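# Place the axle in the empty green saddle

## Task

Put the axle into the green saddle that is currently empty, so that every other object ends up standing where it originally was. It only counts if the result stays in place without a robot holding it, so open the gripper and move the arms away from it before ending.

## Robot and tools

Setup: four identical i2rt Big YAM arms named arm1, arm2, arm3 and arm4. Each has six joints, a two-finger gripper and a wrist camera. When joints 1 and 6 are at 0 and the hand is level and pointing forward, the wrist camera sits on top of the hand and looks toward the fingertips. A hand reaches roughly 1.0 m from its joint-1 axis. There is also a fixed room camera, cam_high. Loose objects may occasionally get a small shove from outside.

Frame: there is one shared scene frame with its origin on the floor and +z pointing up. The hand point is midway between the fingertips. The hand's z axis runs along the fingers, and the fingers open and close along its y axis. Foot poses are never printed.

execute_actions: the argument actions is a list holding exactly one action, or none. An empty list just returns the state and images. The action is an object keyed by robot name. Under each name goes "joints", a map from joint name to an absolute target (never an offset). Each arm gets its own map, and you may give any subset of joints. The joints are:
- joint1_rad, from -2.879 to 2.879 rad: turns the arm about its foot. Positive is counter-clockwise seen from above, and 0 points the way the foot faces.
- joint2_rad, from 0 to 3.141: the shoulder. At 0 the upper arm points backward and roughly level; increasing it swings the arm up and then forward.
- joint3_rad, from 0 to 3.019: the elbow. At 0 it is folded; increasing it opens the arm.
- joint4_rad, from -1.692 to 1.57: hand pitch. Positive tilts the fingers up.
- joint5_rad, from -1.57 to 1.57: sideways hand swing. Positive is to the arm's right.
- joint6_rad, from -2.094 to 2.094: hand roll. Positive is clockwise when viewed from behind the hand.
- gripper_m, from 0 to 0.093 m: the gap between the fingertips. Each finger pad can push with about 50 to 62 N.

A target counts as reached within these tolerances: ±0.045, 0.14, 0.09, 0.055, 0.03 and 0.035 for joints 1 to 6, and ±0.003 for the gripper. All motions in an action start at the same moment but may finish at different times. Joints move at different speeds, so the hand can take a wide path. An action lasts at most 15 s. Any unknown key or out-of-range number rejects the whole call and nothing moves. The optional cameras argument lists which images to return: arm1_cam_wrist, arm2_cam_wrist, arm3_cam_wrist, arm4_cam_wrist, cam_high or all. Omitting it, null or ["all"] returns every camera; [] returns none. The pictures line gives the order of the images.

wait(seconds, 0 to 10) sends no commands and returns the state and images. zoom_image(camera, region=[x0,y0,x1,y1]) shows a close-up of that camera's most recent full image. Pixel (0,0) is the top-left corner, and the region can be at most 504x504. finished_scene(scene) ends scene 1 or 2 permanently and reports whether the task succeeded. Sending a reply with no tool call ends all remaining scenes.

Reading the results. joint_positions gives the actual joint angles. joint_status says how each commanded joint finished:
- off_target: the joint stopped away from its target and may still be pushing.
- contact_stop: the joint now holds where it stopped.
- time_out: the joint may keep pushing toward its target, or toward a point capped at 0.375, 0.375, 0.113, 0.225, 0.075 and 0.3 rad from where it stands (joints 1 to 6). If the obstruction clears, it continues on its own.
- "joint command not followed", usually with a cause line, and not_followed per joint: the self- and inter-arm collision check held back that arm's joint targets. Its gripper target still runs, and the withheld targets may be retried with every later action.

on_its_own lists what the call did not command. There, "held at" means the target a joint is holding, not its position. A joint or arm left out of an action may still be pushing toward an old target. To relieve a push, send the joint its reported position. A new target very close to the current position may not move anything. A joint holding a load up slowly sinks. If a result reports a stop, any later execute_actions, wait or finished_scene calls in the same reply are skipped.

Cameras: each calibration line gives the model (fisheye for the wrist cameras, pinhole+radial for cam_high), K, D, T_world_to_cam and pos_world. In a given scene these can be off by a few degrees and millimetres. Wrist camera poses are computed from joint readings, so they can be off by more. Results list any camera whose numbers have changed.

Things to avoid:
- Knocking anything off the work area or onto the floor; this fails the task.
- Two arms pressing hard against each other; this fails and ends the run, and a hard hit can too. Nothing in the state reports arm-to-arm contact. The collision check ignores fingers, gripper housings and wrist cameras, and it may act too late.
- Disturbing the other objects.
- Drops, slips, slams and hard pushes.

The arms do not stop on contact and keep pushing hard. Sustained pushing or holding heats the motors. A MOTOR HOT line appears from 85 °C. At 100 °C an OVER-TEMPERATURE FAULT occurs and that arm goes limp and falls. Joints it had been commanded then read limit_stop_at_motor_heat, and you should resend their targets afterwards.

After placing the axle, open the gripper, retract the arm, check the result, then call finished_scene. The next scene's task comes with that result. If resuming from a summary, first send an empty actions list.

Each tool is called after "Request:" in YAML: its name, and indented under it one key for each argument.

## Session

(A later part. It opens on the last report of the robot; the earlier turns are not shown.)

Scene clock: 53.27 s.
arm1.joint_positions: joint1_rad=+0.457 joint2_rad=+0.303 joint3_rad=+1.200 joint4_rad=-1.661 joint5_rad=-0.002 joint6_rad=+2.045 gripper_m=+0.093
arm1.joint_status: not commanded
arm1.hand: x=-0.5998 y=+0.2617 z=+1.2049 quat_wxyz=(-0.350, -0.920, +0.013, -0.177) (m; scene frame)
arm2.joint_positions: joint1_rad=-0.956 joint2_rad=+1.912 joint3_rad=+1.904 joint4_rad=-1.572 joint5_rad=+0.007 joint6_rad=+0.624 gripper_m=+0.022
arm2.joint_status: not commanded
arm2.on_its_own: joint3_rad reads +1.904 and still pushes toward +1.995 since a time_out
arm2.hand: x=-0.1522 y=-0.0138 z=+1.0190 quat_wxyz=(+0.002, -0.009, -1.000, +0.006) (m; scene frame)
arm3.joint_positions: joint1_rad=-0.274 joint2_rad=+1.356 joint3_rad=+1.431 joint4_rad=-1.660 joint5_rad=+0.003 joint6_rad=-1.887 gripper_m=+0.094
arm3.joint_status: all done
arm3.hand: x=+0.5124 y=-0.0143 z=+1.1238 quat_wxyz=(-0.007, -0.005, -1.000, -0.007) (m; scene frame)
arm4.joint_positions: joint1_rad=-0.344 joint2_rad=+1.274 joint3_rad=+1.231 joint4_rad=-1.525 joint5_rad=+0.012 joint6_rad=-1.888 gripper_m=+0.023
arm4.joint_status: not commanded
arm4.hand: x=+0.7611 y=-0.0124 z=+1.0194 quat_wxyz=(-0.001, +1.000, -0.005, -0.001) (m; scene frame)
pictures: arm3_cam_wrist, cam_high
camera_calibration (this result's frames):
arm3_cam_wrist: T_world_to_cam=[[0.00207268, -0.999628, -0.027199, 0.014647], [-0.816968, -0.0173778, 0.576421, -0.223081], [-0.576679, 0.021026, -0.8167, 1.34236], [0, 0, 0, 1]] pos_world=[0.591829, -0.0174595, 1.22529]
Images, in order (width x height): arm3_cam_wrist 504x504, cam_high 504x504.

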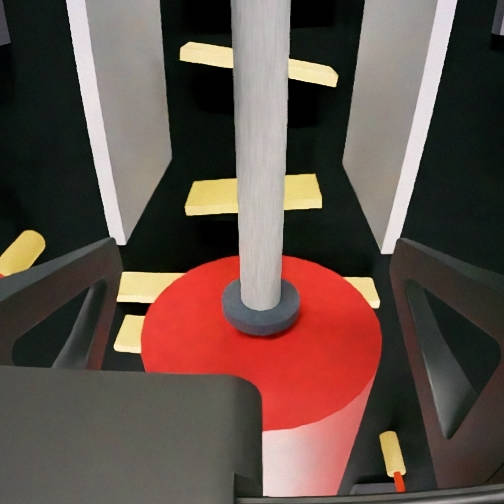

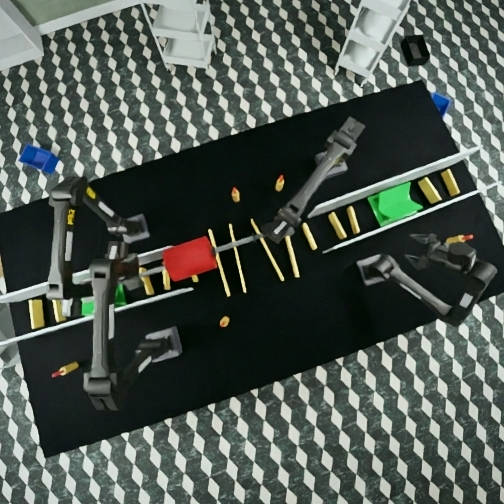

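Request:
execute_actions:
  actions:
    - {"arm3":{"joints":{"joint2_rad":1.34,"joint3_rad":1.16,"joint4_rad":-1.365}}}
  cameras: ["arm3_cam_wrist"]

Scene clock: 54.47 s.
arm1.joint_positions: joint1_rad=+0.457 joint2_rad=+0.303 joint3_rad=+1.200 joint4_rad=-1.661 joint5_rad=-0.002 joint6_rad=+2.045 gripper_m=+0.093
arm1.joint_status: not commanded
arm1.hand: x=-0.5998 y=+0.2617 z=+1.2049 quat_wxyz=(-0.350, -0.920, +0.013, -0.177) (m; scene frame)
arm2.joint_positions: joint1_rad=-0.956 joint2_rad=+1.912 joint3_rad=+1.904 joint4_rad=-1.572 joint5_rad=+0.007 joint6_rad=+0.624 gripper_m=+0.022
arm2.joint_status: not commanded
arm2.on_its_own: joint3_rad reads +1.904 and still pushes toward +1.995 since a time_out
arm2.hand: x=-0.1522 y=-0.0138 z=+1.0190 quat_wxyz=(+0.002, -0.009, -1.000, +0.006) (m; scene frame)
arm3.joint_positions: joint1_rad=-0.274 joint2_rad=+1.342 joint3_rad=+1.164 joint4_rad=-1.378 joint5_rad=+0.003 joint6_rad=-1.887 gripper_m=+0.094
arm3.joint_status: all done
arm3.hand: x=+0.5146 y=-0.0113 z=+1.0272 quat_wxyz=(-0.002, -0.005, -1.000, +0.007) (m; scene frame)
arm4.joint_positions: joint1_rad=-0.344 joint2_rad=+1.274 joint3_rad=+1.231 joint4_rad=-1.525 joint5_rad=+0.012 joint6_rad=-1.888 gripper_m=+0.023
arm4.joint_status: not commanded
arm4.hand: x=+0.7611 y=-0.0124 z=+1.0194 quat_wxyz=(-0.001, +1.000, -0.005, -0.001) (m; scene frame)
pictures: arm3_cam_wrist
camera_calibration (this result's frames):
arm3_cam_wrist: T_world_to_cam=[[0.00162122, -0.999999, -0.000113567, -0.0125602], [-0.81166, -0.00138222, 0.584128, -0.176038], [-0.584128, -0.000854822, -0.811661, 1.26308], [0, 0, 0, 1]] pos_world=[0.594938, -0.0117238, 1.12802]
Images, in order (width x height): arm3_cam_wrist 504x504.

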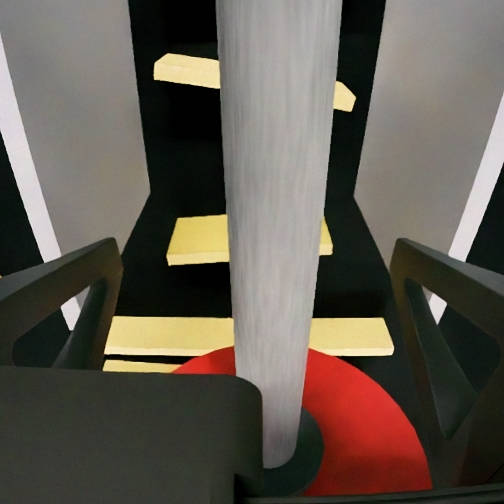

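Request:
execute_actions:
  actions:
    - {"arm3":{"joints":{"joint2_rad":1.36,"joint3_rad":1.14,"joint4_rad":-1.345}}}
  cameras: ["arm3_cam_wrist"]

Scene clock: 55.17 s.
arm1.joint_positions: joint1_rad=+0.457 joint2_rad=+0.303 joint3_rad=+1.200 joint4_rad=-1.661 joint5_rad=-0.002 joint6_rad=+2.045 gripper_m=+0.093
arm1.joint_status: not commanded
arm1.hand: x=-0.5998 y=+0.2617 z=+1.2049 quat_wxyz=(-0.350, -0.920, +0.013, -0.177) (m; scene frame)
arm2.joint_positions: joint1_rad=-0.956 joint2_rad=+1.912 joint3_rad=+1.904 joint4_rad=-1.572 joint5_rad=+0.007 joint6_rad=+0.624 gripper_m=+0.022
arm2.joint_status: not commanded
arm2.on_its_own: joint3_rad reads +1.904 and still pushes toward +1.995 since a time_out
arm2.hand: x=-0.1522 y=-0.0138 z=+1.0190 quat_wxyz=(+0.002, -0.009, -1.000, +0.006) (m; scene frame)
arm3.joint_positions: joint1_rad=-0.274 joint2_rad=+1.342 joint3_rad=+1.149 joint4_rad=-1.358 joint5_rad=+0.003 joint6_rad=-1.887 gripper_m=+0.094
arm3.joint_status: all done
arm3.hand: x=+0.5146 y=-0.0115 z=+1.0216 quat_wxyz=(-0.001, -0.005, -1.000, +0.009) (m; scene frame)
arm4.joint_positions: joint1_rad=-0.344 joint2_rad=+1.274 joint3_rad=+1.231 joint4_rad=-1.525 joint5_rad=+0.012 joint6_rad=-1.888 gripper_m=+0.023
arm4.joint_status: not commanded
arm4.hand: x=+0.7611 y=-0.0124 z=+1.0194 quat_wxyz=(-0.001, +1.000, -0.005, -0.001) (m; scene frame)
pictures: arm3_cam_wrist
camera_calibration (this result's frames):
arm3_cam_wrist: T_world_to_cam=[[0.00156817, -0.999988, 0.00458217, -0.0174938], [-0.810733, 0.00141113, 0.585415, -0.174537], [-0.585414, -0.00463295, -0.810721, 1.25823], [0, 0, 0, 1]] pos_world=[0.595109, -0.011418, 1.12233]
Images, in order (width x height): arm3_cam_wrist 504x504.

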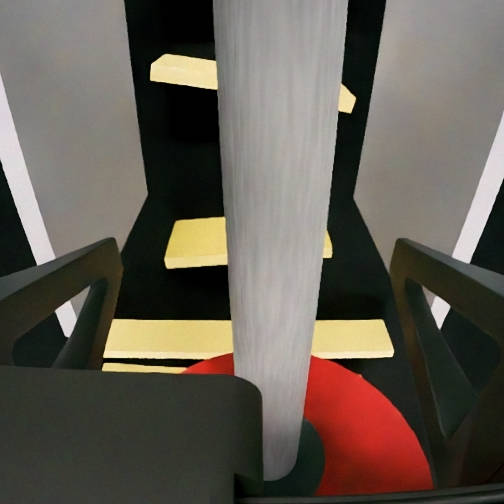

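Request:
execute_actions:
  actions:
    - {"arm3":{"joints":{"joint2_rad":1.372}}}
  cameras: ["arm3_cam_wrist"]

Scene clock: 55.83 s.
arm1.joint_positions: joint1_rad=+0.457 joint2_rad=+0.303 joint3_rad=+1.200 joint4_rad=-1.661 joint5_rad=-0.002 joint6_rad=+2.045 gripper_m=+0.093
arm1.joint_status: not commanded
arm1.hand: x=-0.5998 y=+0.2617 z=+1.2049 quat_wxyz=(-0.350, -0.920, +0.013, -0.177) (m; scene frame)
arm2.joint_positions: joint1_rad=-0.956 joint2_rad=+1.912 joint3_rad=+1.904 joint4_rad=-1.572 joint5_rad=+0.007 joint6_rad=+0.624 gripper_m=+0.022
arm2.joint_status: not commanded
arm2.on_its_own: joint3_rad reads +1.904 and still pushes toward +1.995 since a time_out
arm2.hand: x=-0.1522 y=-0.0138 z=+1.0190 quat_wxyz=(+0.002, -0.009, -1.000, +0.006) (m; scene frame)
arm3.joint_positions: joint1_rad=-0.274 joint2_rad=+1.354 joint3_rad=+1.149 joint4_rad=-1.358 joint5_rad=+0.003 joint6_rad=-1.887 gripper_m=+0.094
arm3.joint_status: all done
arm3.hand: x=+0.5144 y=-0.0122 z=+1.0175 quat_wxyz=(-0.003, -0.005, -1.000, +0.003) (m; scene frame)
arm4.joint_positions: joint1_rad=-0.344 joint2_rad=+1.274 joint3_rad=+1.231 joint4_rad=-1.525 joint5_rad=+0.012 joint6_rad=-1.888 gripper_m=+0.023
arm4.joint_status: not commanded
arm4.hand: x=+0.7611 y=-0.0124 z=+1.0194 quat_wxyz=(-0.001, +1.000, -0.005, -0.001) (m; scene frame)
pictures: arm3_cam_wrist
camera_calibration (this result's frames):
arm3_cam_wrist: T_world_to_cam=[[0.00170183, -0.999979, -0.00625399, -0.00720223], [-0.81287, -0.00502595, 0.582424, -0.168203], [-0.582443, 0.0040925, -0.812861, 1.25553], [0, 0, 0, 1]] pos_world=[0.594559, -0.0131857, 1.11849]
Images, in order (width x height): arm3_cam_wrist 504x504.

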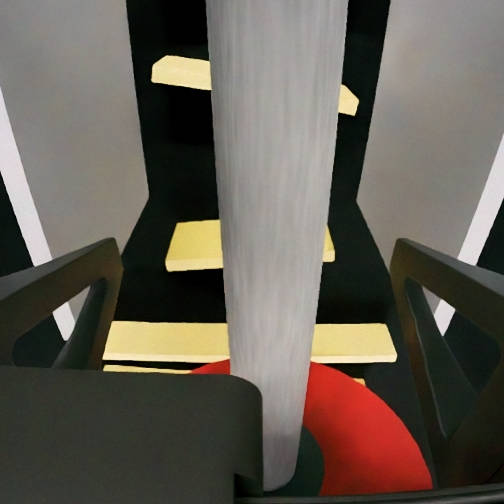

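Request:
execute_actions:
  actions:
    - {"arm3":{"joints":{"gripper_m":0,"joint4_rad":-1.335}}}
  cameras: []

Request:
execute_actions:
  actions:
    - {"arm3":{"joints":{"joint2_rad":1.32,"joint3_rad":1.22}},"arm4":{"joints":{"joint2_rad":1.27,"joint3_rad":1.25}}}
  cameras: ["arm3_cam_wrist"]

Scene clock: 56.73 s.
arm1.joint_positions: joint1_rad=+0.457 joint2_rad=+0.303 joint3_rad=+1.200 joint4_rad=-1.661 joint5_rad=-0.002 joint6_rad=+2.045 gripper_m=+0.093
arm1.joint_status: not commanded
arm1.hand: x=-0.5998 y=+0.2617 z=+1.2049 quat_wxyz=(-0.350, -0.920, +0.013, -0.177) (m; scene frame)
arm2.joint_positions: joint1_rad=-0.956 joint2_rad=+1.912 joint3_rad=+1.905 joint4_rad=-1.572 joint5_rad=+0.006 joint6_rad=+0.624 gripper_m=+0.022
arm2.joint_status: not commanded
arm2.on_its_own: joint3_rad reads +1.905 and still pushes toward +1.995 since a time_out
arm2.hand: x=-0.1522 y=-0.0136 z=+1.0192 quat_wxyz=(+0.002, -0.009, -1.000, +0.005) (m; scene frame)
arm3.joint_positions: joint1_rad=-0.274 joint2_rad=+1.355 joint3_rad=+1.149 joint4_rad=-1.343 joint5_rad=+0.001 joint6_rad=-1.894 gripper_m=+0.023
arm3.joint_status: gripper_m off_target (ended at +0.023, target +0.000); the others done
arm3.hand: x=+0.5135 y=-0.0160 z=+1.0171 quat_wxyz=(-0.002, -0.001, -1.000, +0.011) (m; scene frame)
arm4.joint_positions: joint1_rad=-0.344 joint2_rad=+1.274 joint3_rad=+1.232 joint4_rad=-1.523 joint5_rad=+0.011 joint6_rad=-1.889 gripper_m=+0.023
arm4.joint_status: not commanded
arm4.hand: x=+0.7612 y=-0.0114 z=+1.0197 quat_wxyz=(-0.003, +1.000, -0.005, -0.001) (m; scene frame)
pictures: none
No camera images: the call's "cameras" was empty. Leave "cameras" out to get every camera's image.

Scene clock: 57.33 s.
arm1.joint_positions: joint1_rad=+0.457 joint2_rad=+0.303 joint3_rad=+1.200 joint4_rad=-1.661 joint5_rad=-0.002 joint6_rad=+2.045 gripper_m=+0.093
arm1.joint_status: not commanded
arm1.hand: x=-0.5998 y=+0.2617 z=+1.2049 quat_wxyz=(-0.350, -0.920, +0.013, -0.177) (m; scene frame)
arm2.joint_positions: joint1_rad=-0.956 joint2_rad=+1.912 joint3_rad=+1.905 joint4_rad=-1.572 joint5_rad=+0.006 joint6_rad=+0.623 gripper_m=+0.022
arm2.joint_status: not commanded
arm2.on_its_own: joint3_rad reads +1.905 and still pushes toward +1.995 since a time_out
arm2.hand: x=-0.1522 y=-0.0136 z=+1.0192 quat_wxyz=(+0.002, -0.008, -1.000, +0.005) (m; scene frame)
arm3.joint_positions: joint1_rad=-0.274 joint2_rad=+1.354 joint3_rad=+1.149 joint4_rad=-1.343 joint5_rad=+0.001 joint6_rad=-1.895 gripper_m=+0.023
arm3.joint_status: all done
arm3.hand: x=+0.5135 y=-0.0159 z=+1.0176 quat_wxyz=(-0.002, -0.001, -1.000, +0.011) (m; scene frame)
arm4.joint_positions: joint1_rad=-0.344 joint2_rad=+1.278 joint3_rad=+1.232 joint4_rad=-1.523 joint5_rad=+0.011 joint6_rad=-1.889 gripper_m=+0.023
arm4.joint_status: all done
arm4.hand: x=+0.7613 y=-0.0110 z=+1.0184 quat_wxyz=(-0.001, +1.000, -0.005, -0.002) (m; scene frame)
pictures: arm3_cam_wrist
camera_calibration (this result's frames):
arm3_cam_wrist: T_world_to_cam=[[0.00956577, -0.999911, 0.00932022, -0.0308547], [-0.811118, -0.00230799, 0.584878, -0.172301], [-0.584804, -0.0131546, -0.811068, 1.2542], [0, 0, 0, 1]] pos_world=[0.593998, -0.0147511, 1.1183]
Images, in order (width x height): arm3_cam_wrist 504x504.

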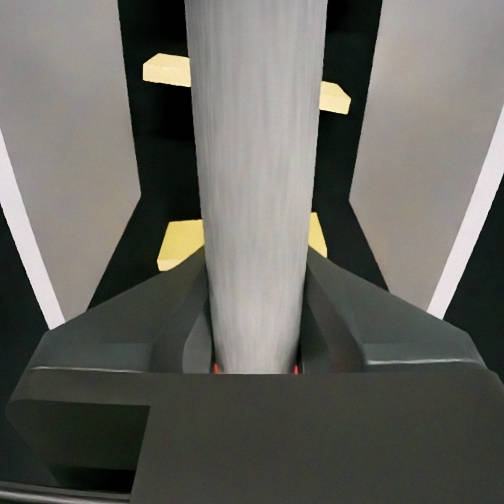

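Request:
execute_actions:
  actions:
    - {"arm4":{"joints":{"gripper_m":0.093}}}
  cameras: []

Request:
execute_actions:
  actions:
    - {"arm4":{"joints":{"joint2_rad":1.27,"joint3_rad":1.47,"joint4_rad":-1.67}}}
  cameras: ["arm4_cam_wrist"]

Scene clock: 58.23 s.
arm1.joint_positions: joint1_rad=+0.457 joint2_rad=+0.303 joint3_rad=+1.200 joint4_rad=-1.661 joint5_rad=-0.002 joint6_rad=+2.045 gripper_m=+0.093
arm1.joint_status: not commanded
arm1.hand: x=-0.5998 y=+0.2617 z=+1.2049 quat_wxyz=(-0.350, -0.920, +0.013, -0.177) (m; scene frame)
arm2.joint_positions: joint1_rad=-0.956 joint2_rad=+1.912 joint3_rad=+1.908 joint4_rad=-1.574 joint5_rad=+0.004 joint6_rad=+0.623 gripper_m=+0.022
arm2.joint_status: not commanded
arm2.hand: x=-0.1519 y=-0.0130 z=+1.0206 quat_wxyz=(+0.002, -0.008, -1.000, +0.004) (m; scene frame)
arm3.joint_positions: joint1_rad=-0.274 joint2_rad=+1.354 joint3_rad=+1.149 joint4_rad=-1.343 joint5_rad=+0.001 joint6_rad=-1.895 gripper_m=+0.023
arm3.joint_status: not commanded
arm3.hand: x=+0.5135 y=-0.0159 z=+1.0176 quat_wxyz=(-0.002, -0.001, -1.000, +0.011) (m; scene frame)
arm4.joint_positions: joint1_rad=-0.343 joint2_rad=+1.277 joint3_rad=+1.232 joint4_rad=-1.523 joint5_rad=+0.003 joint6_rad=-1.903 gripper_m=+0.093
arm4.joint_status: all done
arm4.hand: x=+0.7596 y=-0.0106 z=+1.0190 quat_wxyz=(-0.003, +1.000, +0.003, -0.005) (m; scene frame)
pictures: none
No camera images: the call's "cameras" was empty. Leave "cameras" out to get every camera's image.

Scene clock: 59.17 s.
arm1.joint_positions: joint1_rad=+0.457 joint2_rad=+0.303 joint3_rad=+1.200 joint4_rad=-1.661 joint5_rad=-0.002 joint6_rad=+2.045 gripper_m=+0.093
arm1.joint_status: not commanded
arm1.hand: x=-0.5998 y=+0.2617 z=+1.2049 quat_wxyz=(-0.350, -0.920, +0.013, -0.177) (m; scene frame)
arm2.joint_positions: joint1_rad=-0.956 joint2_rad=+1.912 joint3_rad=+1.908 joint4_rad=-1.574 joint5_rad=+0.004 joint6_rad=+0.623 gripper_m=+0.022
arm2.joint_status: not commanded
arm2.hand: x=-0.1519 y=-0.0130 z=+1.0206 quat_wxyz=(+0.002, -0.008, -1.000, +0.004) (m; scene frame)
arm3.joint_positions: joint1_rad=-0.274 joint2_rad=+1.354 joint3_rad=+1.149 joint4_rad=-1.343 joint5_rad=+0.001 joint6_rad=-1.895 gripper_m=+0.023
arm3.joint_status: not commanded
arm3.hand: x=+0.5135 y=-0.0159 z=+1.0176 quat_wxyz=(-0.002, -0.001, -1.000, +0.011) (m; scene frame)
arm4.joint_positions: joint1_rad=-0.343 joint2_rad=+1.268 joint3_rad=+1.435 joint4_rad=-1.658 joint5_rad=+0.003 joint6_rad=-1.903 gripper_m=+0.093
arm4.joint_status: all done
arm4.hand: x=+0.7639 y=-0.0013 z=+1.0997 quat_wxyz=(-0.039, +0.999, +0.003, +0.007) (m; scene frame)
pictures: arm4_cam_wrist
camera_calibration (this result's frames):
arm4_cam_wrist: T_world_to_cam=[[-0.00803752, 0.996634, 0.0815886, -0.0818015], [0.794759, -0.0431503, 0.60539, -1.26769], [0.606872, 0.0697091, -0.791736, 0.532034], [0, 0, 0, 1]] pos_world=[0.683973, -0.0102626, 1.19535]
Images, in order (width x height): arm4_cam_wrist 504x504.

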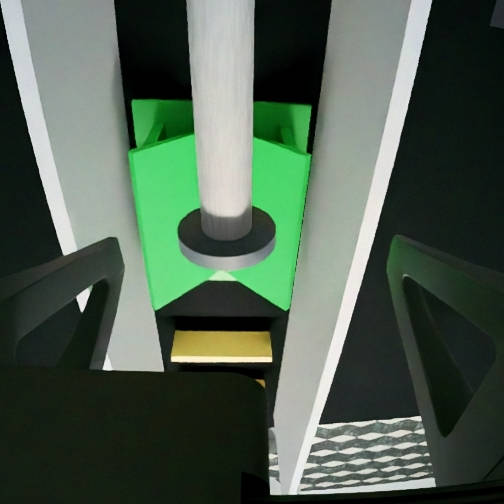

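Request:
execute_actions:
  actions:
    - {"arm4":{"joints":{"joint2_rad":0.55,"joint3_rad":1.1}}}
  cameras: ["cam_high"]

Scene clock: 60.77 s.
arm1.joint_positions: joint1_rad=+0.457 joint2_rad=+0.303 joint3_rad=+1.200 joint4_rad=-1.661 joint5_rad=-0.002 joint6_rad=+2.045 gripper_m=+0.093
arm1.joint_status: not commanded
arm1.hand: x=-0.5998 y=+0.2617 z=+1.2049 quat_wxyz=(-0.350, -0.920, +0.013, -0.177) (m; scene frame)
arm2.joint_positions: joint1_rad=-0.956 joint2_rad=+1.912 joint3_rad=+1.908 joint4_rad=-1.574 joint5_rad=+0.004 joint6_rad=+0.623 gripper_m=+0.022
arm2.joint_status: not commanded
arm2.hand: x=-0.1519 y=-0.0130 z=+1.0206 quat_wxyz=(+0.002, -0.008, -1.000, +0.004) (m; scene frame)
arm3.joint_positions: joint1_rad=-0.274 joint2_rad=+1.354 joint3_rad=+1.149 joint4_rad=-1.343 joint5_rad=+0.001 joint6_rad=-1.895 gripper_m=+0.023
arm3.joint_status: not commanded
arm3.hand: x=+0.5135 y=-0.0159 z=+1.0176 quat_wxyz=(-0.002, -0.001, -1.000, +0.011) (m; scene frame)
arm4.joint_positions: joint1_rad=-0.343 joint2_rad=+0.542 joint3_rad=+1.105 joint4_rad=-1.663 joint5_rad=+0.003 joint6_rad=-1.904 gripper_m=+0.093
arm4.joint_status: all done
arm4.hand: x=+0.6995 y=-0.1935 z=+1.1380 quat_wxyz=(-0.222, +0.972, +0.002, +0.070) (m; scene frame)
pictures: cam_high
Images, in order (width x height): cam_high 504x504.

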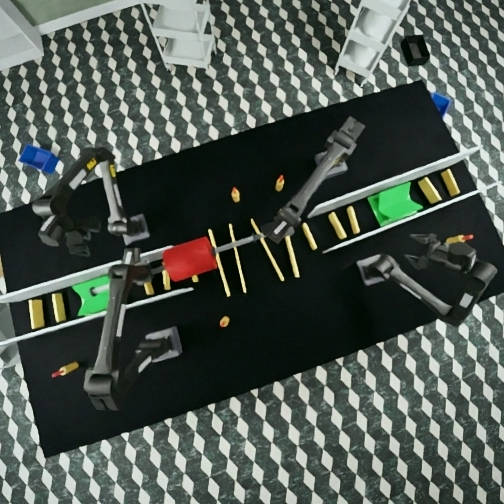

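Request:
execute_actions:
  actions:
    - {"arm4":{"joints":{"joint1_rad":0.985,"joint6_rad":-0.58,"joint4_rad":-1.69}}}
  cameras: []

Request:
execute_actions:
  actions:
    - {"arm4":{"joints":{"joint2_rad":1.5,"joint3_rad":2.2}}}
  cameras: []

Request:
execute_actions:
  actions:
    - {"arm4":{"joints":{"joint2_rad":1.9}}}
  cameras: ["cam_high","arm4_cam_wrist"]

Scene clock: 63.33 s.
arm1.joint_positions: joint1_rad=+0.457 joint2_rad=+0.303 joint3_rad=+1.200 joint4_rad=-1.661 joint5_rad=-0.002 joint6_rad=+2.045 gripper_m=+0.093
arm1.joint_status: not commanded
arm1.hand: x=-0.5998 y=+0.2617 z=+1.2049 quat_wxyz=(-0.350, -0.920, +0.013, -0.177) (m; scene frame)
arm2.joint_positions: joint1_rad=-0.956 joint2_rad=+1.912 joint3_rad=+1.908 joint4_rad=-1.574 joint5_rad=+0.004 joint6_rad=+0.623 gripper_m=+0.022
arm2.joint_status: not commanded
arm2.hand: x=-0.1519 y=-0.0130 z=+1.0206 quat_wxyz=(+0.002, -0.008, -1.000, +0.004) (m; scene frame)
arm3.joint_positions: joint1_rad=-0.274 joint2_rad=+1.354 joint3_rad=+1.149 joint4_rad=-1.343 joint5_rad=+0.001 joint6_rad=-1.895 gripper_m=+0.023
arm3.joint_status: not commanded
arm3.hand: x=+0.5135 y=-0.0159 z=+1.0176 quat_wxyz=(-0.002, -0.001, -1.000, +0.011) (m; scene frame)
arm4.joint_positions: joint1_rad=+0.980 joint2_rad=+0.542 joint3_rad=+1.105 joint4_rad=-1.669 joint5_rad=+0.001 joint6_rad=-0.592 gripper_m=+0.093
arm4.joint_status: all done
joint sent to its limit — the command would take arm4.joint4_rad past its lower limit, so that joint was sent only as far as its limit.
arm4.hand: x=+0.5065 y=-0.2610 z=+1.1397 quat_wxyz=(-0.129, +0.972, +0.008, -0.199) (m; scene frame)
pictures: none
No camera images: the call's "cameras" was empty. Leave "cameras" out to get every camera's image.

Scene clock: 65.07 s.
arm1.joint_positions: joint1_rad=+0.457 joint2_rad=+0.303 joint3_rad=+1.200 joint4_rad=-1.661 joint5_rad=-0.002 joint6_rad=+2.045 gripper_m=+0.093
arm1.joint_status: not commanded
arm1.hand: x=-0.5998 y=+0.2617 z=+1.2049 quat_wxyz=(-0.350, -0.920, +0.013, -0.177) (m; scene frame)
arm2.joint_positions: joint1_rad=-0.956 joint2_rad=+1.912 joint3_rad=+1.908 joint4_rad=-1.574 joint5_rad=+0.004 joint6_rad=+0.623 gripper_m=+0.022
arm2.joint_status: not commanded
arm2.hand: x=-0.1519 y=-0.0130 z=+1.0206 quat_wxyz=(+0.002, -0.008, -1.000, +0.004) (m; scene frame)
arm3.joint_positions: joint1_rad=-0.274 joint2_rad=+1.354 joint3_rad=+1.149 joint4_rad=-1.343 joint5_rad=+0.001 joint6_rad=-1.895 gripper_m=+0.023
arm3.joint_status: not commanded
arm3.hand: x=+0.5135 y=-0.0159 z=+1.0176 quat_wxyz=(-0.002, -0.001, -1.000, +0.011) (m; scene frame)
arm4.joint_positions: joint1_rad=+0.980 joint2_rad=+1.501 joint3_rad=+2.160 joint4_rad=-1.679 joint5_rad=+0.001 joint6_rad=-0.591 gripper_m=+0.093
arm4.joint_status: all done
arm4.hand: x=+0.2331 y=-0.0834 z=+1.3134 quat_wxyz=(-0.152, +0.960, +0.008, -0.233) (m; scene frame)
pictures: none
No camera images: the call's "cameras" was empty. Leave "cameras" out to get every camera's image.

Scene clock: 66.73 s.
arm1.joint_positions: joint1_rad=+0.457 joint2_rad=+0.303 joint3_rad=+1.200 joint4_rad=-1.661 joint5_rad=-0.002 joint6_rad=+2.045 gripper_m=+0.093
arm1.joint_status: not commanded
arm1.hand: x=-0.5998 y=+0.2617 z=+1.2049 quat_wxyz=(-0.350, -0.920, +0.013, -0.177) (m; scene frame)
arm2.joint_positions: joint1_rad=-0.956 joint2_rad=+1.912 joint3_rad=+1.908 joint4_rad=-1.574 joint5_rad=+0.004 joint6_rad=+0.623 gripper_m=+0.022
arm2.joint_status: not commanded
arm2.hand: x=-0.1519 y=-0.0130 z=+1.0206 quat_wxyz=(+0.002, -0.008, -1.000, +0.004) (m; scene frame)
arm3.joint_positions: joint1_rad=-0.274 joint2_rad=+1.354 joint3_rad=+1.149 joint4_rad=-1.343 joint5_rad=+0.001 joint6_rad=-1.895 gripper_m=+0.023
arm3.joint_status: not commanded
arm3.hand: x=+0.5135 y=-0.0159 z=+1.0176 quat_wxyz=(-0.002, -0.001, -1.000, +0.011) (m; scene frame)
arm4.joint_positions: joint1_rad=+0.980 joint2_rad=+1.894 joint3_rad=+2.176 joint4_rad=-1.679 joint5_rad=+0.001 joint6_rad=-0.591 gripper_m=+0.093
arm4.joint_status: all done
arm4.hand: x=+0.1277 y=-0.0164 z=+1.1099 quat_wxyz=(-0.050, +0.996, +0.008, -0.079) (m; scene frame)
pictures: arm4_cam_wrist, cam_high
camera_calibration (this result's frames):
arm4_cam_wrist: T_world_to_cam=[[-0.00962861, 0.994435, 0.10491, -0.0984138], [0.887479, -0.0398428, 0.459122, -0.618327], [0.460747, 0.0975258, -0.882157, 1.0467], [0, 0, 0, 1]] pos_world=[0.0655421, -0.0288497, 1.21756]
Images, in order (width x height): arm4_cam_wrist 504x504, cam_high 504x504.

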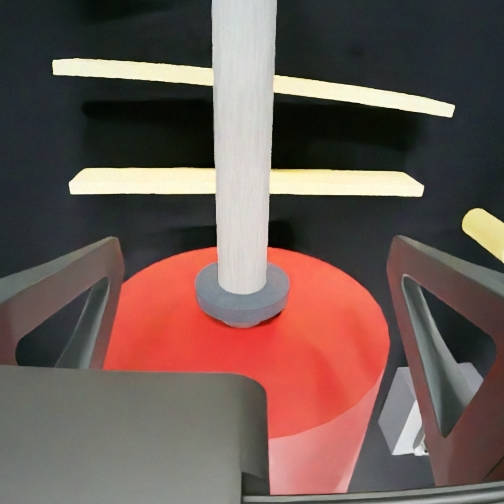

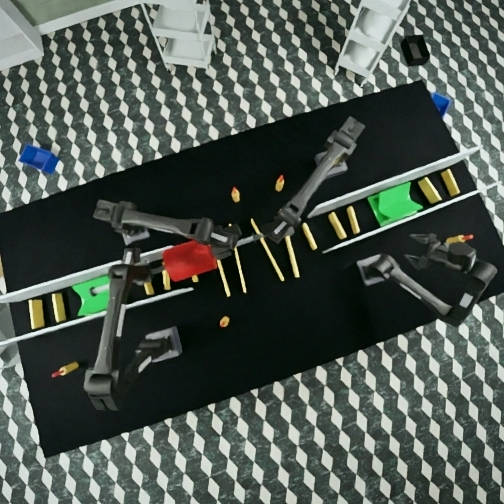

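Request:
execute_actions:
  actions:
    - {"arm4":{"joints":{"joint2_rad":2.04,"joint1_rad":0.998}}}
  cameras: ["arm4_cam_wrist","arm2_cam_wrist"]

Scene clock: 69.20 s.
arm1.joint_positions: joint1_rad=+0.457 joint2_rad=+0.303 joint3_rad=+1.200 joint4_rad=-1.661 joint5_rad=-0.002 joint6_rad=+2.045 gripper_m=+0.093
arm1.joint_status: not commanded
arm1.hand: x=-0.5998 y=+0.2617 z=+1.2049 quat_wxyz=(-0.350, -0.920, +0.013, -0.177) (m; scene frame)
arm2.joint_positions: joint1_rad=-0.956 joint2_rad=+1.912 joint3_rad=+1.908 joint4_rad=-1.574 joint5_rad=+0.004 joint6_rad=+0.623 gripper_m=+0.022
arm2.joint_status: not commanded
arm2.hand: x=-0.1519 y=-0.0130 z=+1.0206 quat_wxyz=(+0.002, -0.008, -1.000, +0.004) (m; scene frame)
arm3.joint_positions: joint1_rad=-0.274 joint2_rad=+1.354 joint3_rad=+1.149 joint4_rad=-1.343 joint5_rad=+0.001 joint6_rad=-1.895 gripper_m=+0.023
arm3.joint_status: not commanded
arm3.hand: x=+0.5135 y=-0.0159 z=+1.0176 quat_wxyz=(-0.002, -0.001, -1.000, +0.011) (m; scene frame)
arm4.joint_positions: joint1_rad=+0.993 joint2_rad=+2.053 joint3_rad=+2.176 joint4_rad=-1.679 joint5_rad=+0.001 joint6_rad=-0.591 gripper_m=+0.093
arm4.joint_status: all done
arm4.hand: x=+0.1014 y=-0.0098 z=+1.0141 quat_wxyz=(-0.007, +1.000, +0.015, -0.013) (m; scene frame)
pictures: arm2_cam_wrist, arm4_cam_wrist
camera_calibration (this result's frames):
arm2_cam_wrist: T_world_to_cam=[[-0.0224924, -0.99974, 0.0037575, -0.019115], [-0.797632, 0.020211, 0.602806, -0.73329], [-0.602725, 0.0105615, -0.797879, 0.843664], [0, 0, 0, 1]] pos_world=[-0.0768288, -0.0131998, 1.11524]
arm4_cam_wrist: T_world_to_cam=[[-0.0314326, 0.999355, 0.0173716, -0.0041091], [0.81848, 0.0157603, 0.574319, -0.660069], [0.573675, 0.0322706, -0.818447, 0.896939], [0, 0, 0, 1]] pos_world=[0.0255729, -0.0144354, 1.11326]
Images, in order (width x height): arm2_cam_wrist 504x504, arm4_cam_wrist 504x504.

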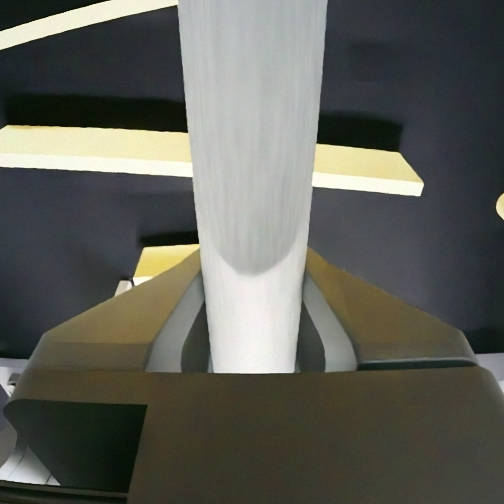

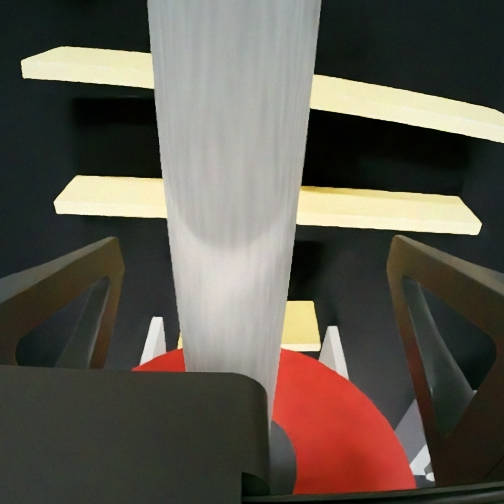

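Request:
execute_actions:
  actions:
    - {"arm4":{"joints":{"joint2_rad":2.02,"joint1_rad":1.012,"joint6_rad":-0.555}}}
  cameras: ["arm4_cam_wrist"]

Scene clock: 71.57 s.
arm1.joint_positions: joint1_rad=+0.457 joint2_rad=+0.303 joint3_rad=+1.200 joint4_rad=-1.661 joint5_rad=-0.002 joint6_rad=+2.045 gripper_m=+0.093
arm1.joint_status: not commanded
arm1.hand: x=-0.5998 y=+0.2617 z=+1.2049 quat_wxyz=(-0.350, -0.920, +0.013, -0.177) (m; scene frame)
arm2.joint_positions: joint1_rad=-0.956 joint2_rad=+1.912 joint3_rad=+1.908 joint4_rad=-1.574 joint5_rad=+0.004 joint6_rad=+0.623 gripper_m=+0.022
arm2.joint_status: not commanded
arm2.hand: x=-0.1519 y=-0.0130 z=+1.0206 quat_wxyz=(+0.002, -0.008, -1.000, +0.004) (m; scene frame)
arm3.joint_positions: joint1_rad=-0.274 joint2_rad=+1.354 joint3_rad=+1.149 joint4_rad=-1.343 joint5_rad=+0.001 joint6_rad=-1.895 gripper_m=+0.023
arm3.joint_status: not commanded
arm3.hand: x=+0.5135 y=-0.0159 z=+1.0176 quat_wxyz=(-0.002, -0.001, -1.000, +0.011) (m; scene frame)
arm4.joint_positions: joint1_rad=+1.008 joint2_rad=+2.032 joint3_rad=+2.176 joint4_rad=-1.679 joint5_rad=+0.001 joint6_rad=-0.567 gripper_m=+0.093
arm4.joint_status: all done
arm4.hand: x=+0.0986 y=-0.0192 z=+1.0268 quat_wxyz=(-0.012, +1.000, +0.010, -0.022) (m; scene frame)
pictures: arm4_cam_wrist
camera_calibration (this result's frames):
arm4_cam_wrist: T_world_to_cam=[[-0.0218065, 0.999369, 0.028027, -0.00697542], [0.828716, 0.00238718, 0.559665, -0.651097], [0.559245, 0.0354307, -0.828245, 0.920844], [0, 0, 0, 1]] pos_world=[0.0244451, -0.0241008, 1.12728]
Images, in order (width x height): arm4_cam_wrist 504x504.

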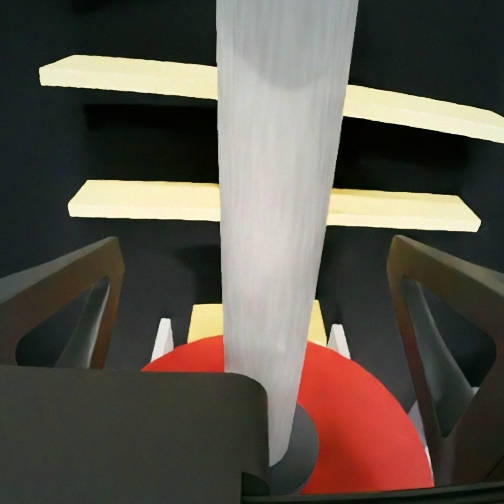

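Request:
execute_actions:
  actions:
    - {"arm4":{"joints":{"gripper_m":0}}}
  cameras: []

Request:
execute_actions:
  actions:
    - {"arm4":{"joints":{"joint2_rad":2.0,"joint3_rad":2.24}},"arm2":{"joints":{"joint2_rad":1.9,"joint3_rad":1.94}}}
  cameras: ["arm4_cam_wrist"]

Scene clock: 72.47 s.
arm1.joint_positions: joint1_rad=+0.457 joint2_rad=+0.303 joint3_rad=+1.200 joint4_rad=-1.661 joint5_rad=-0.002 joint6_rad=+2.045 gripper_m=+0.093
arm1.joint_status: not commanded
arm1.hand: x=-0.5998 y=+0.2617 z=+1.2049 quat_wxyz=(-0.350, -0.920, +0.013, -0.177) (m; scene frame)
arm2.joint_positions: joint1_rad=-0.957 joint2_rad=+1.912 joint3_rad=+1.908 joint4_rad=-1.576 joint5_rad=+0.007 joint6_rad=+0.621 gripper_m=+0.022
arm2.joint_status: not commanded
arm2.hand: x=-0.1518 y=-0.0142 z=+1.0206 quat_wxyz=(+0.002, -0.008, -1.000, +0.006) (m; scene frame)
arm3.joint_positions: joint1_rad=-0.274 joint2_rad=+1.354 joint3_rad=+1.149 joint4_rad=-1.342 joint5_rad=-0.001 joint6_rad=-1.896 gripper_m=+0.023
arm3.joint_status: not commanded
arm3.hand: x=+0.5137 y=-0.0162 z=+1.0176 quat_wxyz=(-0.002, +0.000, -1.000, +0.012) (m; scene frame)
arm4.joint_positions: joint1_rad=+1.005 joint2_rad=+2.032 joint3_rad=+2.176 joint4_rad=-1.674 joint5_rad=+0.003 joint6_rad=-0.546 gripper_m=+0.023
arm4.joint_status: gripper_m off_target (ended at +0.023, target +0.000)
arm4.hand: x=+0.0987 y=-0.0168 z=+1.0269 quat_wxyz=(-0.014, +1.000, -0.001, -0.023) (m; scene frame)
pictures: none
No camera images: the call's "cameras" was empty. Leave "cameras" out to get every camera's image.

Scene clock: 73.03 s.
arm1.joint_positions: joint1_rad=+0.457 joint2_rad=+0.303 joint3_rad=+1.200 joint4_rad=-1.661 joint5_rad=-0.002 joint6_rad=+2.045 gripper_m=+0.093
arm1.joint_status: not commanded
arm1.hand: x=-0.5998 y=+0.2617 z=+1.2049 quat_wxyz=(-0.350, -0.920, +0.013, -0.177) (m; scene frame)
arm2.joint_positions: joint1_rad=-0.957 joint2_rad=+1.912 joint3_rad=+1.908 joint4_rad=-1.576 joint5_rad=+0.007 joint6_rad=+0.621 gripper_m=+0.022
arm2.joint_status: all done
arm2.hand: x=-0.1518 y=-0.0142 z=+1.0206 quat_wxyz=(+0.002, -0.008, -1.000, +0.006) (m; scene frame)
arm3.joint_positions: joint1_rad=-0.274 joint2_rad=+1.354 joint3_rad=+1.149 joint4_rad=-1.342 joint5_rad=-0.001 joint6_rad=-1.896 gripper_m=+0.023
arm3.joint_status: not commanded
arm3.hand: x=+0.5137 y=-0.0162 z=+1.0176 quat_wxyz=(-0.002, +0.000, -1.000, +0.012) (m; scene frame)
arm4.joint_positions: joint1_rad=+1.005 joint2_rad=+2.032 joint3_rad=+2.177 joint4_rad=-1.674 joint5_rad=+0.003 joint6_rad=-0.546 gripper_m=+0.023
arm4.joint_status: all done
arm4.hand: x=+0.0986 y=-0.0167 z=+1.0275 quat_wxyz=(-0.014, +1.000, -0.001, -0.024) (m; scene frame)
pictures: arm4_cam_wrist
camera_calibration (this result's frames):
arm4_cam_wrist: T_world_to_cam=[[0.00170557, 0.99948, 0.0322109, -0.016073], [0.831064, -0.0193316, 0.55584, -0.648174], [0.556174, 0.0258213, -0.830665, 0.923993], [0, 0, 0, 1]] pos_world=[0.0248004, -0.0203243, 1.12833]
Images, in order (width x height): arm4_cam_wrist 504x504.

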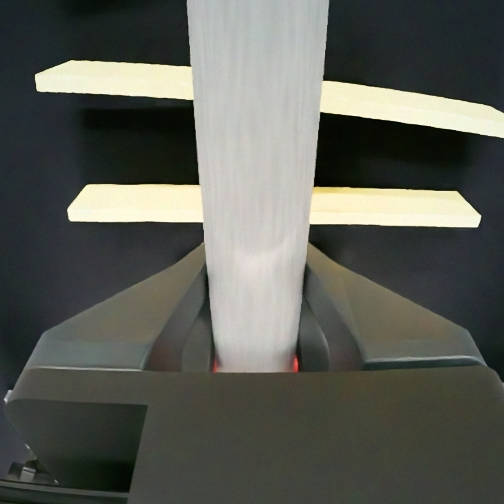

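Request:
execute_actions:
  actions:
    - {"arm2":{"joints":{"gripper_m":0.093}}}
  cameras: []

Request:
execute_actions:
  actions:
    - {"arm2":{"joints":{"joint2_rad":1.6}}}
  cameras: ["cam_high","arm2_cam_wrist"]

Scene clock: 73.90 s.
arm1.joint_positions: joint1_rad=+0.457 joint2_rad=+0.303 joint3_rad=+1.200 joint4_rad=-1.661 joint5_rad=-0.002 joint6_rad=+2.045 gripper_m=+0.093
arm1.joint_status: not commanded
arm1.hand: x=-0.5998 y=+0.2617 z=+1.2049 quat_wxyz=(-0.350, -0.920, +0.013, -0.177) (m; scene frame)
arm2.joint_positions: joint1_rad=-0.957 joint2_rad=+1.911 joint3_rad=+1.908 joint4_rad=-1.576 joint5_rad=+0.004 joint6_rad=+0.621 gripper_m=+0.093
arm2.joint_status: all done
arm2.hand: x=-0.1521 y=-0.0140 z=+1.0215 quat_wxyz=(+0.002, -0.008, -1.000, +0.004) (m; scene frame)
arm3.joint_positions: joint1_rad=-0.275 joint2_rad=+1.354 joint3_rad=+1.149 joint4_rad=-1.342 joint5_rad=-0.001 joint6_rad=-1.897 gripper_m=+0.023
arm3.joint_status: not commanded
arm3.hand: x=+0.5135 y=-0.0161 z=+1.0176 quat_wxyz=(-0.002, +0.000, -1.000, +0.012) (m; scene frame)
arm4.joint_positions: joint1_rad=+1.006 joint2_rad=+2.036 joint3_rad=+2.177 joint4_rad=-1.676 joint5_rad=+0.003 joint6_rad=-0.546 gripper_m=+0.023
arm4.joint_status: not commanded
arm4.hand: x=+0.0980 y=-0.0171 z=+1.0247 quat_wxyz=(-0.012, +1.000, -0.001, -0.022) (m; scene frame)
pictures: none
No camera images: the call's "cameras" was empty. Leave "cameras" out to get every camera's image.

Scene clock: 75.37 s.
arm1.joint_positions: joint1_rad=+0.457 joint2_rad=+0.303 joint3_rad=+1.200 joint4_rad=-1.661 joint5_rad=-0.002 joint6_rad=+2.045 gripper_m=+0.093
arm1.joint_status: not commanded
arm1.hand: x=-0.5998 y=+0.2617 z=+1.2049 quat_wxyz=(-0.350, -0.920, +0.013, -0.177) (m; scene frame)
arm2.joint_positions: joint1_rad=-0.957 joint2_rad=+1.595 joint3_rad=+1.926 joint4_rad=-1.576 joint5_rad=+0.004 joint6_rad=+0.621 gripper_m=+0.093
arm2.joint_status: all done
arm2.hand: x=-0.1960 y=-0.0442 z=+1.2022 quat_wxyz=(-0.134, -0.008, -0.987, -0.092) (m; scene frame)
arm3.joint_positions: joint1_rad=-0.275 joint2_rad=+1.354 joint3_rad=+1.149 joint4_rad=-1.342 joint5_rad=-0.001 joint6_rad=-1.897 gripper_m=+0.023
arm3.joint_status: not commanded
arm3.hand: x=+0.5135 y=-0.0161 z=+1.0176 quat_wxyz=(-0.002, +0.000, -1.000, +0.012) (m; scene frame)
arm4.joint_positions: joint1_rad=+1.006 joint2_rad=+2.036 joint3_rad=+2.177 joint4_rad=-1.676 joint5_rad=+0.003 joint6_rad=-0.546 gripper_m=+0.023
arm4.joint_status: not commanded
arm4.hand: x=+0.0980 y=-0.0171 z=+1.0247 quat_wxyz=(-0.012, +1.000, -0.001, -0.022) (m; scene frame)
pictures: arm2_cam_wrist, cam_high
camera_calibration (this result's frames):
arm2_cam_wrist: T_world_to_cam=[[0.0042549, -0.982082, -0.188405, 0.185097], [-0.930486, -0.0729029, 0.359001, -0.614291], [-0.366303, 0.173781, -0.914124, 1.15566], [0, 0, 0, 1]] pos_world=[-0.149054, -0.0638346, 1.31182]
Images, in order (width x height): arm2_cam_wrist 504x504, cam_high 504x504.

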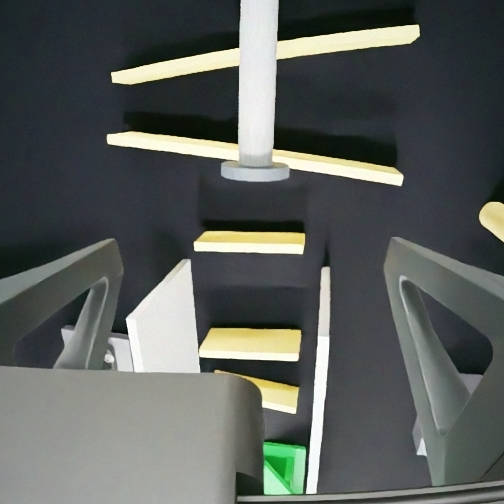

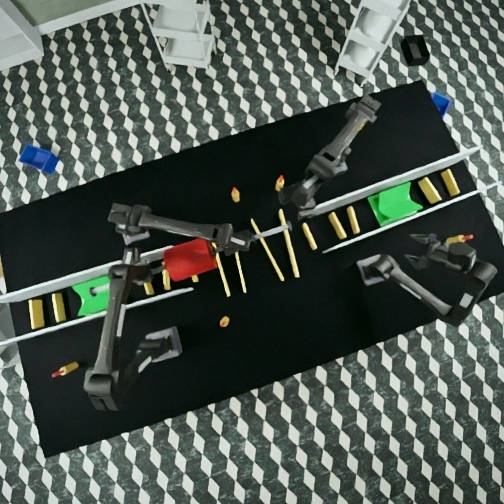

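Request:
execute_actions:
  actions:
    - {"arm2":{"joints":{"joint2_rad":0.6,"joint3_rad":1.1}},"arm4":{"joints":{"joint1_rad":0.93,"joint2_rad":1.84,"joint3_rad":1.93,"joint4_rad":-1.61,"joint6_rad":-0.635}},"arm3":{"joints":{"joint1_rad":-0.055,"joint2_rad":1.275,"joint3_rad":1.135,"joint4_rad":-1.38,"joint6_rad":-1.67}}}
  cameras: []

Scene clock: 77.07 s.
arm1.joint_positions: joint1_rad=+0.457 joint2_rad=+0.303 joint3_rad=+1.200 joint4_rad=-1.661 joint5_rad=-0.002 joint6_rad=+2.045 gripper_m=+0.093
arm1.joint_status: not commanded
arm1.hand: x=-0.5998 y=+0.2617 z=+1.2049 quat_wxyz=(-0.350, -0.920, +0.013, -0.177) (m; scene frame)
arm2.joint_positions: joint1_rad=-0.957 joint2_rad=+0.606 joint3_rad=+1.103 joint4_rad=-1.576 joint5_rad=+0.004 joint6_rad=+0.620 gripper_m=+0.093
arm2.joint_status: all done
arm2.hand: x=-0.4739 y=-0.2364 z=+1.1710 quat_wxyz=(-0.200, -0.008, -0.970, -0.138) (m; scene frame)
arm3.joint_positions: joint1_rad=-0.065 joint2_rad=+1.313 joint3_rad=+1.121 joint4_rad=-1.372 joint5_rad=-0.005 joint6_rad=-1.666 gripper_m=+0.023
arm3.joint_status: all done
arm3.hand: x=+0.5955 y=-0.0150 z=+1.0224 quat_wxyz=(-0.008, -0.011, -1.000, +0.004) (m; scene frame)
arm4.joint_positions: joint1_rad=+0.916 joint2_rad=+1.875 joint3_rad=+1.906 joint4_rad=-1.621 joint5_rad=+0.002 joint6_rad=-0.611 gripper_m=+0.023
arm4.joint_status: all done
arm4.hand: x=+0.1804 y=-0.0065 z=+1.0144 quat_wxyz=(+0.003, +1.000, -0.013, +0.002) (m; scene frame)
pictures: none
No camera images: the call's "cameras" was empty. Leave "cameras" out to get every camera's image.

Request:
execute_actions:
  actions:
    - {"arm4":{"joints":{"joint1_rad":0.822,"joint2_rad":1.605,"joint3_rad":1.65,"joint4_rad":-1.545,"joint6_rad":-0.765}},"arm3":{"joints":{"joint1_rad":0.222,"joint2_rad":1.275,"joint3_rad":1.17,"joint4_rad":-1.38,"joint6_rad":-1.40}}}
  cameras: ["arm3_cam_wrist","arm4_cam_wrist"]

Scene clock: 78.40 s.
arm1.joint_positions: joint1_rad=+0.457 joint2_rad=+0.303 joint3_rad=+1.200 joint4_rad=-1.661 joint5_rad=-0.002 joint6_rad=+2.045 gripper_m=+0.093
arm1.joint_status: not commanded
arm1.hand: x=-0.5998 y=+0.2617 z=+1.2049 quat_wxyz=(-0.350, -0.920, +0.013, -0.177) (m; scene frame)
arm2.joint_positions: joint1_rad=-0.957 joint2_rad=+0.606 joint3_rad=+1.103 joint4_rad=-1.576 joint5_rad=+0.004 joint6_rad=+0.620 gripper_m=+0.093
arm2.joint_status: not commanded
arm2.hand: x=-0.4739 y=-0.2364 z=+1.1710 quat_wxyz=(-0.200, -0.008, -0.970, -0.138) (m; scene frame)
arm3.joint_positions: joint1_rad=+0.219 joint2_rad=+1.312 joint3_rad=+1.121 joint4_rad=-1.377 joint5_rad=+0.016 joint6_rad=-1.410 gripper_m=+0.023
arm3.joint_status: all done
arm3.hand: x=+0.6956 y=-0.0117 z=+1.0239 quat_wxyz=(+0.002, +0.004, -1.000, +0.003) (m; scene frame)
arm4.joint_positions: joint1_rad=+0.805 joint2_rad=+1.639 joint3_rad=+1.620 joint4_rad=-1.555 joint5_rad=-0.002 joint6_rad=-0.748 gripper_m=+0.023
arm4.joint_status: all done
arm4.hand: x=+0.2800 y=-0.0130 z=+1.0265 quat_wxyz=(+0.000, +1.000, +0.000, -0.006) (m; scene frame)
pictures: arm3_cam_wrist, arm4_cam_wrist
camera_calibration (this result's frames):
arm3_cam_wrist: T_world_to_cam=[[0.0179935, -0.999812, -0.00722742, -0.0173193], [-0.806655, -0.0187874, 0.590724, -0.0376391], [-0.590749, -0.00479915, -0.806841, 1.36571], [0, 0, 0, 1]] pos_world=[0.776743, -0.0114689, 1.12402]
arm4_cam_wrist: T_world_to_cam=[[-0.000838242, 0.999993, 0.00376247, 0.00982906], [0.810969, -0.00152159, 0.585086, -0.822482], [0.585088, 0.00354169, -0.810962, 0.793461], [0, 0, 0, 1]] pos_world=[0.202772, -0.0138907, 1.12465]
Images, in order (width x height): arm3_cam_wrist 504x504, arm4_cam_wrist 504x504.

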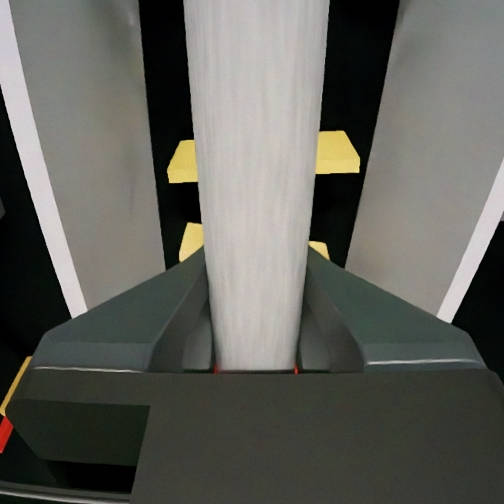

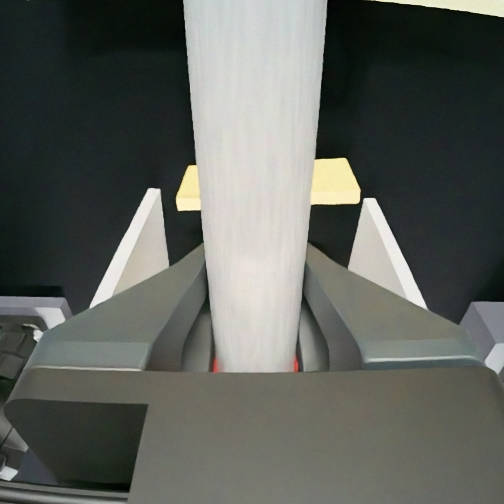

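Centred. Continue.

Request:
execute_actions:
  actions:
    - {"arm4":{"joints":{"joint1_rad":0.615,"joint2_rad":1.40,"joint3_rad":1.41,"joint4_rad":-1.51,"joint6_rad":-0.965}},"arm3":{"joints":{"joint1_rad":0.515,"joint2_rad":1.38,"joint3_rad":1.30,"joint4_rad":-1.37,"joint6_rad":-1.09}}}
  cameras: []

Request:
execute_actions:
  actions:
    - {"arm4":{"joints":{"joint1_rad":0.34,"joint2_rad":1.255,"joint3_rad":1.265,"joint4_rad":-1.53,"joint6_rad":-1.24}},"arm3":{"joints":{"joint1_rad":0.742,"joint2_rad":1.555,"joint3_rad":1.495,"joint4_rad":-1.395,"joint6_rad":-0.865}}}
  cameras: ["arm3_cam_wrist","arm4_cam_wrist"]

Scene clock: 79.70 s.
arm1.joint_positions: joint1_rad=+0.457 joint2_rad=+0.303 joint3_rad=+1.200 joint4_rad=-1.661 joint5_rad=-0.002 joint6_rad=+2.045 gripper_m=+0.093
arm1.joint_status: not commanded
arm1.hand: x=-0.5998 y=+0.2617 z=+1.2049 quat_wxyz=(-0.350, -0.920, +0.013, -0.177) (m; scene frame)
arm2.joint_positions: joint1_rad=-0.957 joint2_rad=+0.606 joint3_rad=+1.103 joint4_rad=-1.576 joint5_rad=+0.004 joint6_rad=+0.620 gripper_m=+0.093
arm2.joint_status: not commanded
arm2.hand: x=-0.4739 y=-0.2364 z=+1.1710 quat_wxyz=(-0.200, -0.008, -0.970, -0.138) (m; scene frame)
arm3.joint_positions: joint1_rad=+0.520 joint2_rad=+1.403 joint3_rad=+1.213 joint4_rad=-1.375 joint5_rad=+0.006 joint6_rad=-1.109 gripper_m=+0.023
arm3.joint_status: all done
arm3.hand: x=+0.8177 y=-0.0092 z=+1.0266 quat_wxyz=(-0.004, +0.004, -1.000, +0.004) (m; scene frame)
arm4.joint_positions: joint1_rad=+0.599 joint2_rad=+1.430 joint3_rad=+1.380 joint4_rad=-1.515 joint5_rad=+0.003 joint6_rad=-0.958 gripper_m=+0.023
arm4.joint_status: all done
arm4.hand: x=+0.4023 y=-0.0084 z=+1.0243 quat_wxyz=(-0.005, +1.000, +0.002, -0.008) (m; scene frame)
pictures: none
No camera images: the call's "cameras" was empty. Leave "cameras" out to get every camera's image.

Scene clock: 80.77 s.
arm1.joint_positions: joint1_rad=+0.457 joint2_rad=+0.303 joint3_rad=+1.200 joint4_rad=-1.661 joint5_rad=-0.002 joint6_rad=+2.045 gripper_m=+0.093
arm1.joint_status: not commanded
arm1.hand: x=-0.5998 y=+0.2617 z=+1.2049 quat_wxyz=(-0.350, -0.920, +0.013, -0.177) (m; scene frame)
arm2.joint_positions: joint1_rad=-0.957 joint2_rad=+0.606 joint3_rad=+1.103 joint4_rad=-1.576 joint5_rad=+0.004 joint6_rad=+0.620 gripper_m=+0.093
arm2.joint_status: not commanded
arm2.hand: x=-0.4739 y=-0.2364 z=+1.1710 quat_wxyz=(-0.200, -0.008, -0.970, -0.138) (m; scene frame)
arm3.joint_positions: joint1_rad=+0.747 joint2_rad=+1.585 joint3_rad=+1.405 joint4_rad=-1.393 joint5_rad=+0.007 joint6_rad=-0.889 gripper_m=+0.023
arm3.joint_status: all done
arm3.hand: x=+0.9378 y=-0.0124 z=+1.0250 quat_wxyz=(-0.003, +0.006, -1.000, +0.002) (m; scene frame)
arm4.joint_positions: joint1_rad=+0.325 joint2_rad=+1.283 joint3_rad=+1.236 joint4_rad=-1.529 joint5_rad=+0.003 joint6_rad=-1.237 gripper_m=+0.023
arm4.joint_status: all done
arm4.hand: x=+0.5238 y=-0.0117 z=+1.0215 quat_wxyz=(+0.000, +1.000, +0.004, -0.005) (m; scene frame)
pictures: arm3_cam_wrist, arm4_cam_wrist
camera_calibration (this result's frames):
arm3_cam_wrist: T_world_to_cam=[[0.0238649, -0.999666, -0.00989459, -0.0251346], [-0.811914, -0.0251555, 0.583235, 0.169683], [-0.583289, -0.0058853, -0.812243, 1.50824], [0, 0, 0, 1]] pos_world=[1.01811, -0.0119813, 1.12585]
arm4_cam_wrist: T_world_to_cam=[[-0.00962696, 0.999945, 0.00411673, 0.0130474], [0.808781, 0.00536541, 0.588085, -1.01909], [0.588031, 0.00899101, -0.808788, 0.643113], [0, 0, 0, 1]] pos_world=[0.446176, -0.0133611, 1.1194]
Images, in order (width x height): arm3_cam_wrist 504x504, arm4_cam_wrist 504x504.

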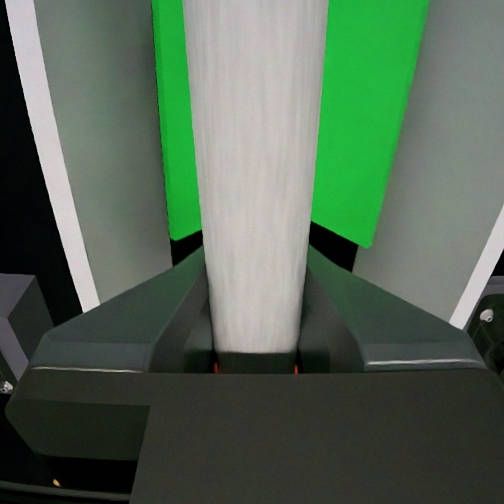

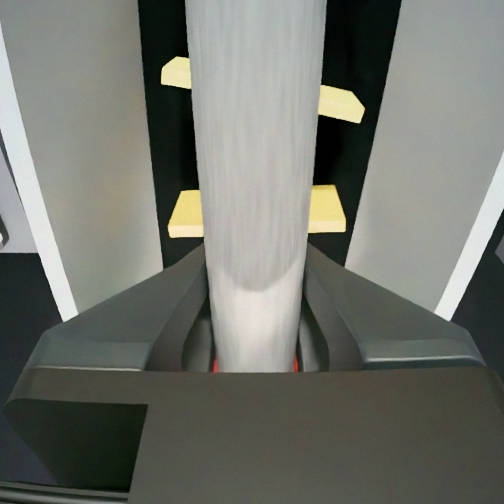

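Request:
execute_actions:
  actions:
    - {"arm4":{"joints":{"joint1_rad":0.01,"joint2_rad":1.195,"joint3_rad":1.21,"joint4_rad":-1.535,"joint6_rad":-1.575}},"arm3":{"joints":{"joint1_rad":0.895,"joint2_rad":1.785,"joint3_rad":1.785,"joint4_rad":-1.46,"joint6_rad":-0.70}}}
  cameras: ["arm3_cam_wrist","arm4_cam_wrist"]

Scene clock: 83.27 s.
arm1.joint_positions: joint1_rad=+0.457 joint2_rad=+0.303 joint3_rad=+1.200 joint4_rad=-1.661 joint5_rad=-0.002 joint6_rad=+2.045 gripper_m=+0.093
arm1.joint_status: not commanded
arm1.hand: x=-0.5998 y=+0.2617 z=+1.2049 quat_wxyz=(-0.350, -0.920, +0.013, -0.177) (m; scene frame)
arm2.joint_positions: joint1_rad=-0.957 joint2_rad=+0.606 joint3_rad=+1.103 joint4_rad=-1.576 joint5_rad=+0.004 joint6_rad=+0.620 gripper_m=+0.093
arm2.joint_status: not commanded
arm2.hand: x=-0.4739 y=-0.2364 z=+1.1710 quat_wxyz=(-0.200, -0.008, -0.970, -0.138) (m; scene frame)
arm3.joint_positions: joint1_rad=+0.896 joint2_rad=+1.815 joint3_rad=+1.690 joint4_rad=-1.461 joint5_rad=+0.009 joint6_rad=-0.729 gripper_m=+0.023
arm3.joint_status: joint3_rad time_out (moved +0.285 of +0.380); the others done
arm3.on_its_own: joint3_rad reads +1.690 and still pushes toward +1.785 since a time_out
arm3.hand: x=+1.0509 y=-0.0199 z=+1.0204 quat_wxyz=(+0.003, +0.001, -1.000, -0.002) (m; scene frame)
arm4.joint_positions: joint1_rad=+0.001 joint2_rad=+1.229 joint3_rad=+1.179 joint4_rad=-1.529 joint5_rad=+0.006 joint6_rad=-1.550 gripper_m=+0.023
arm4.joint_status: all done
arm4.hand: x=+0.6391 y=-0.0126 z=+1.0158 quat_wxyz=(+0.002, +1.000, -0.002, -0.004) (m; scene frame)
pictures: arm3_cam_wrist, arm4_cam_wrist
camera_calibration (this result's frames):
arm3_cam_wrist: T_world_to_cam=[[0.0135232, -0.999766, -0.0168864, -0.0174265], [-0.805672, -0.0208968, 0.591994, 0.248506], [-0.592208, 0.00559928, -0.805766, 1.57339], [0, 0, 0, 1]] pos_world=[1.13222, -0.0210393, 1.12037]
arm4_cam_wrist: T_world_to_cam=[[0.0017442, 0.999998, -0.000708302, 0.0127301], [0.807755, -0.000991327, 0.589518, -1.10982], [0.589516, -0.00160037, -0.807755, 0.568556], [0, 0, 0, 1]] pos_world=[0.561268, -0.0129204, 1.11352]
Images, in order (width x height): arm3_cam_wrist 504x504, arm4_cam_wrist 504x504.

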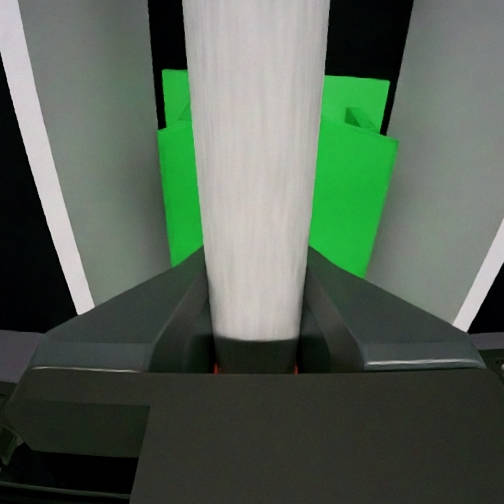

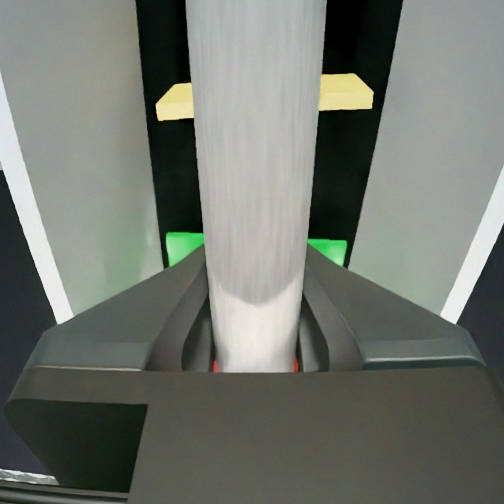

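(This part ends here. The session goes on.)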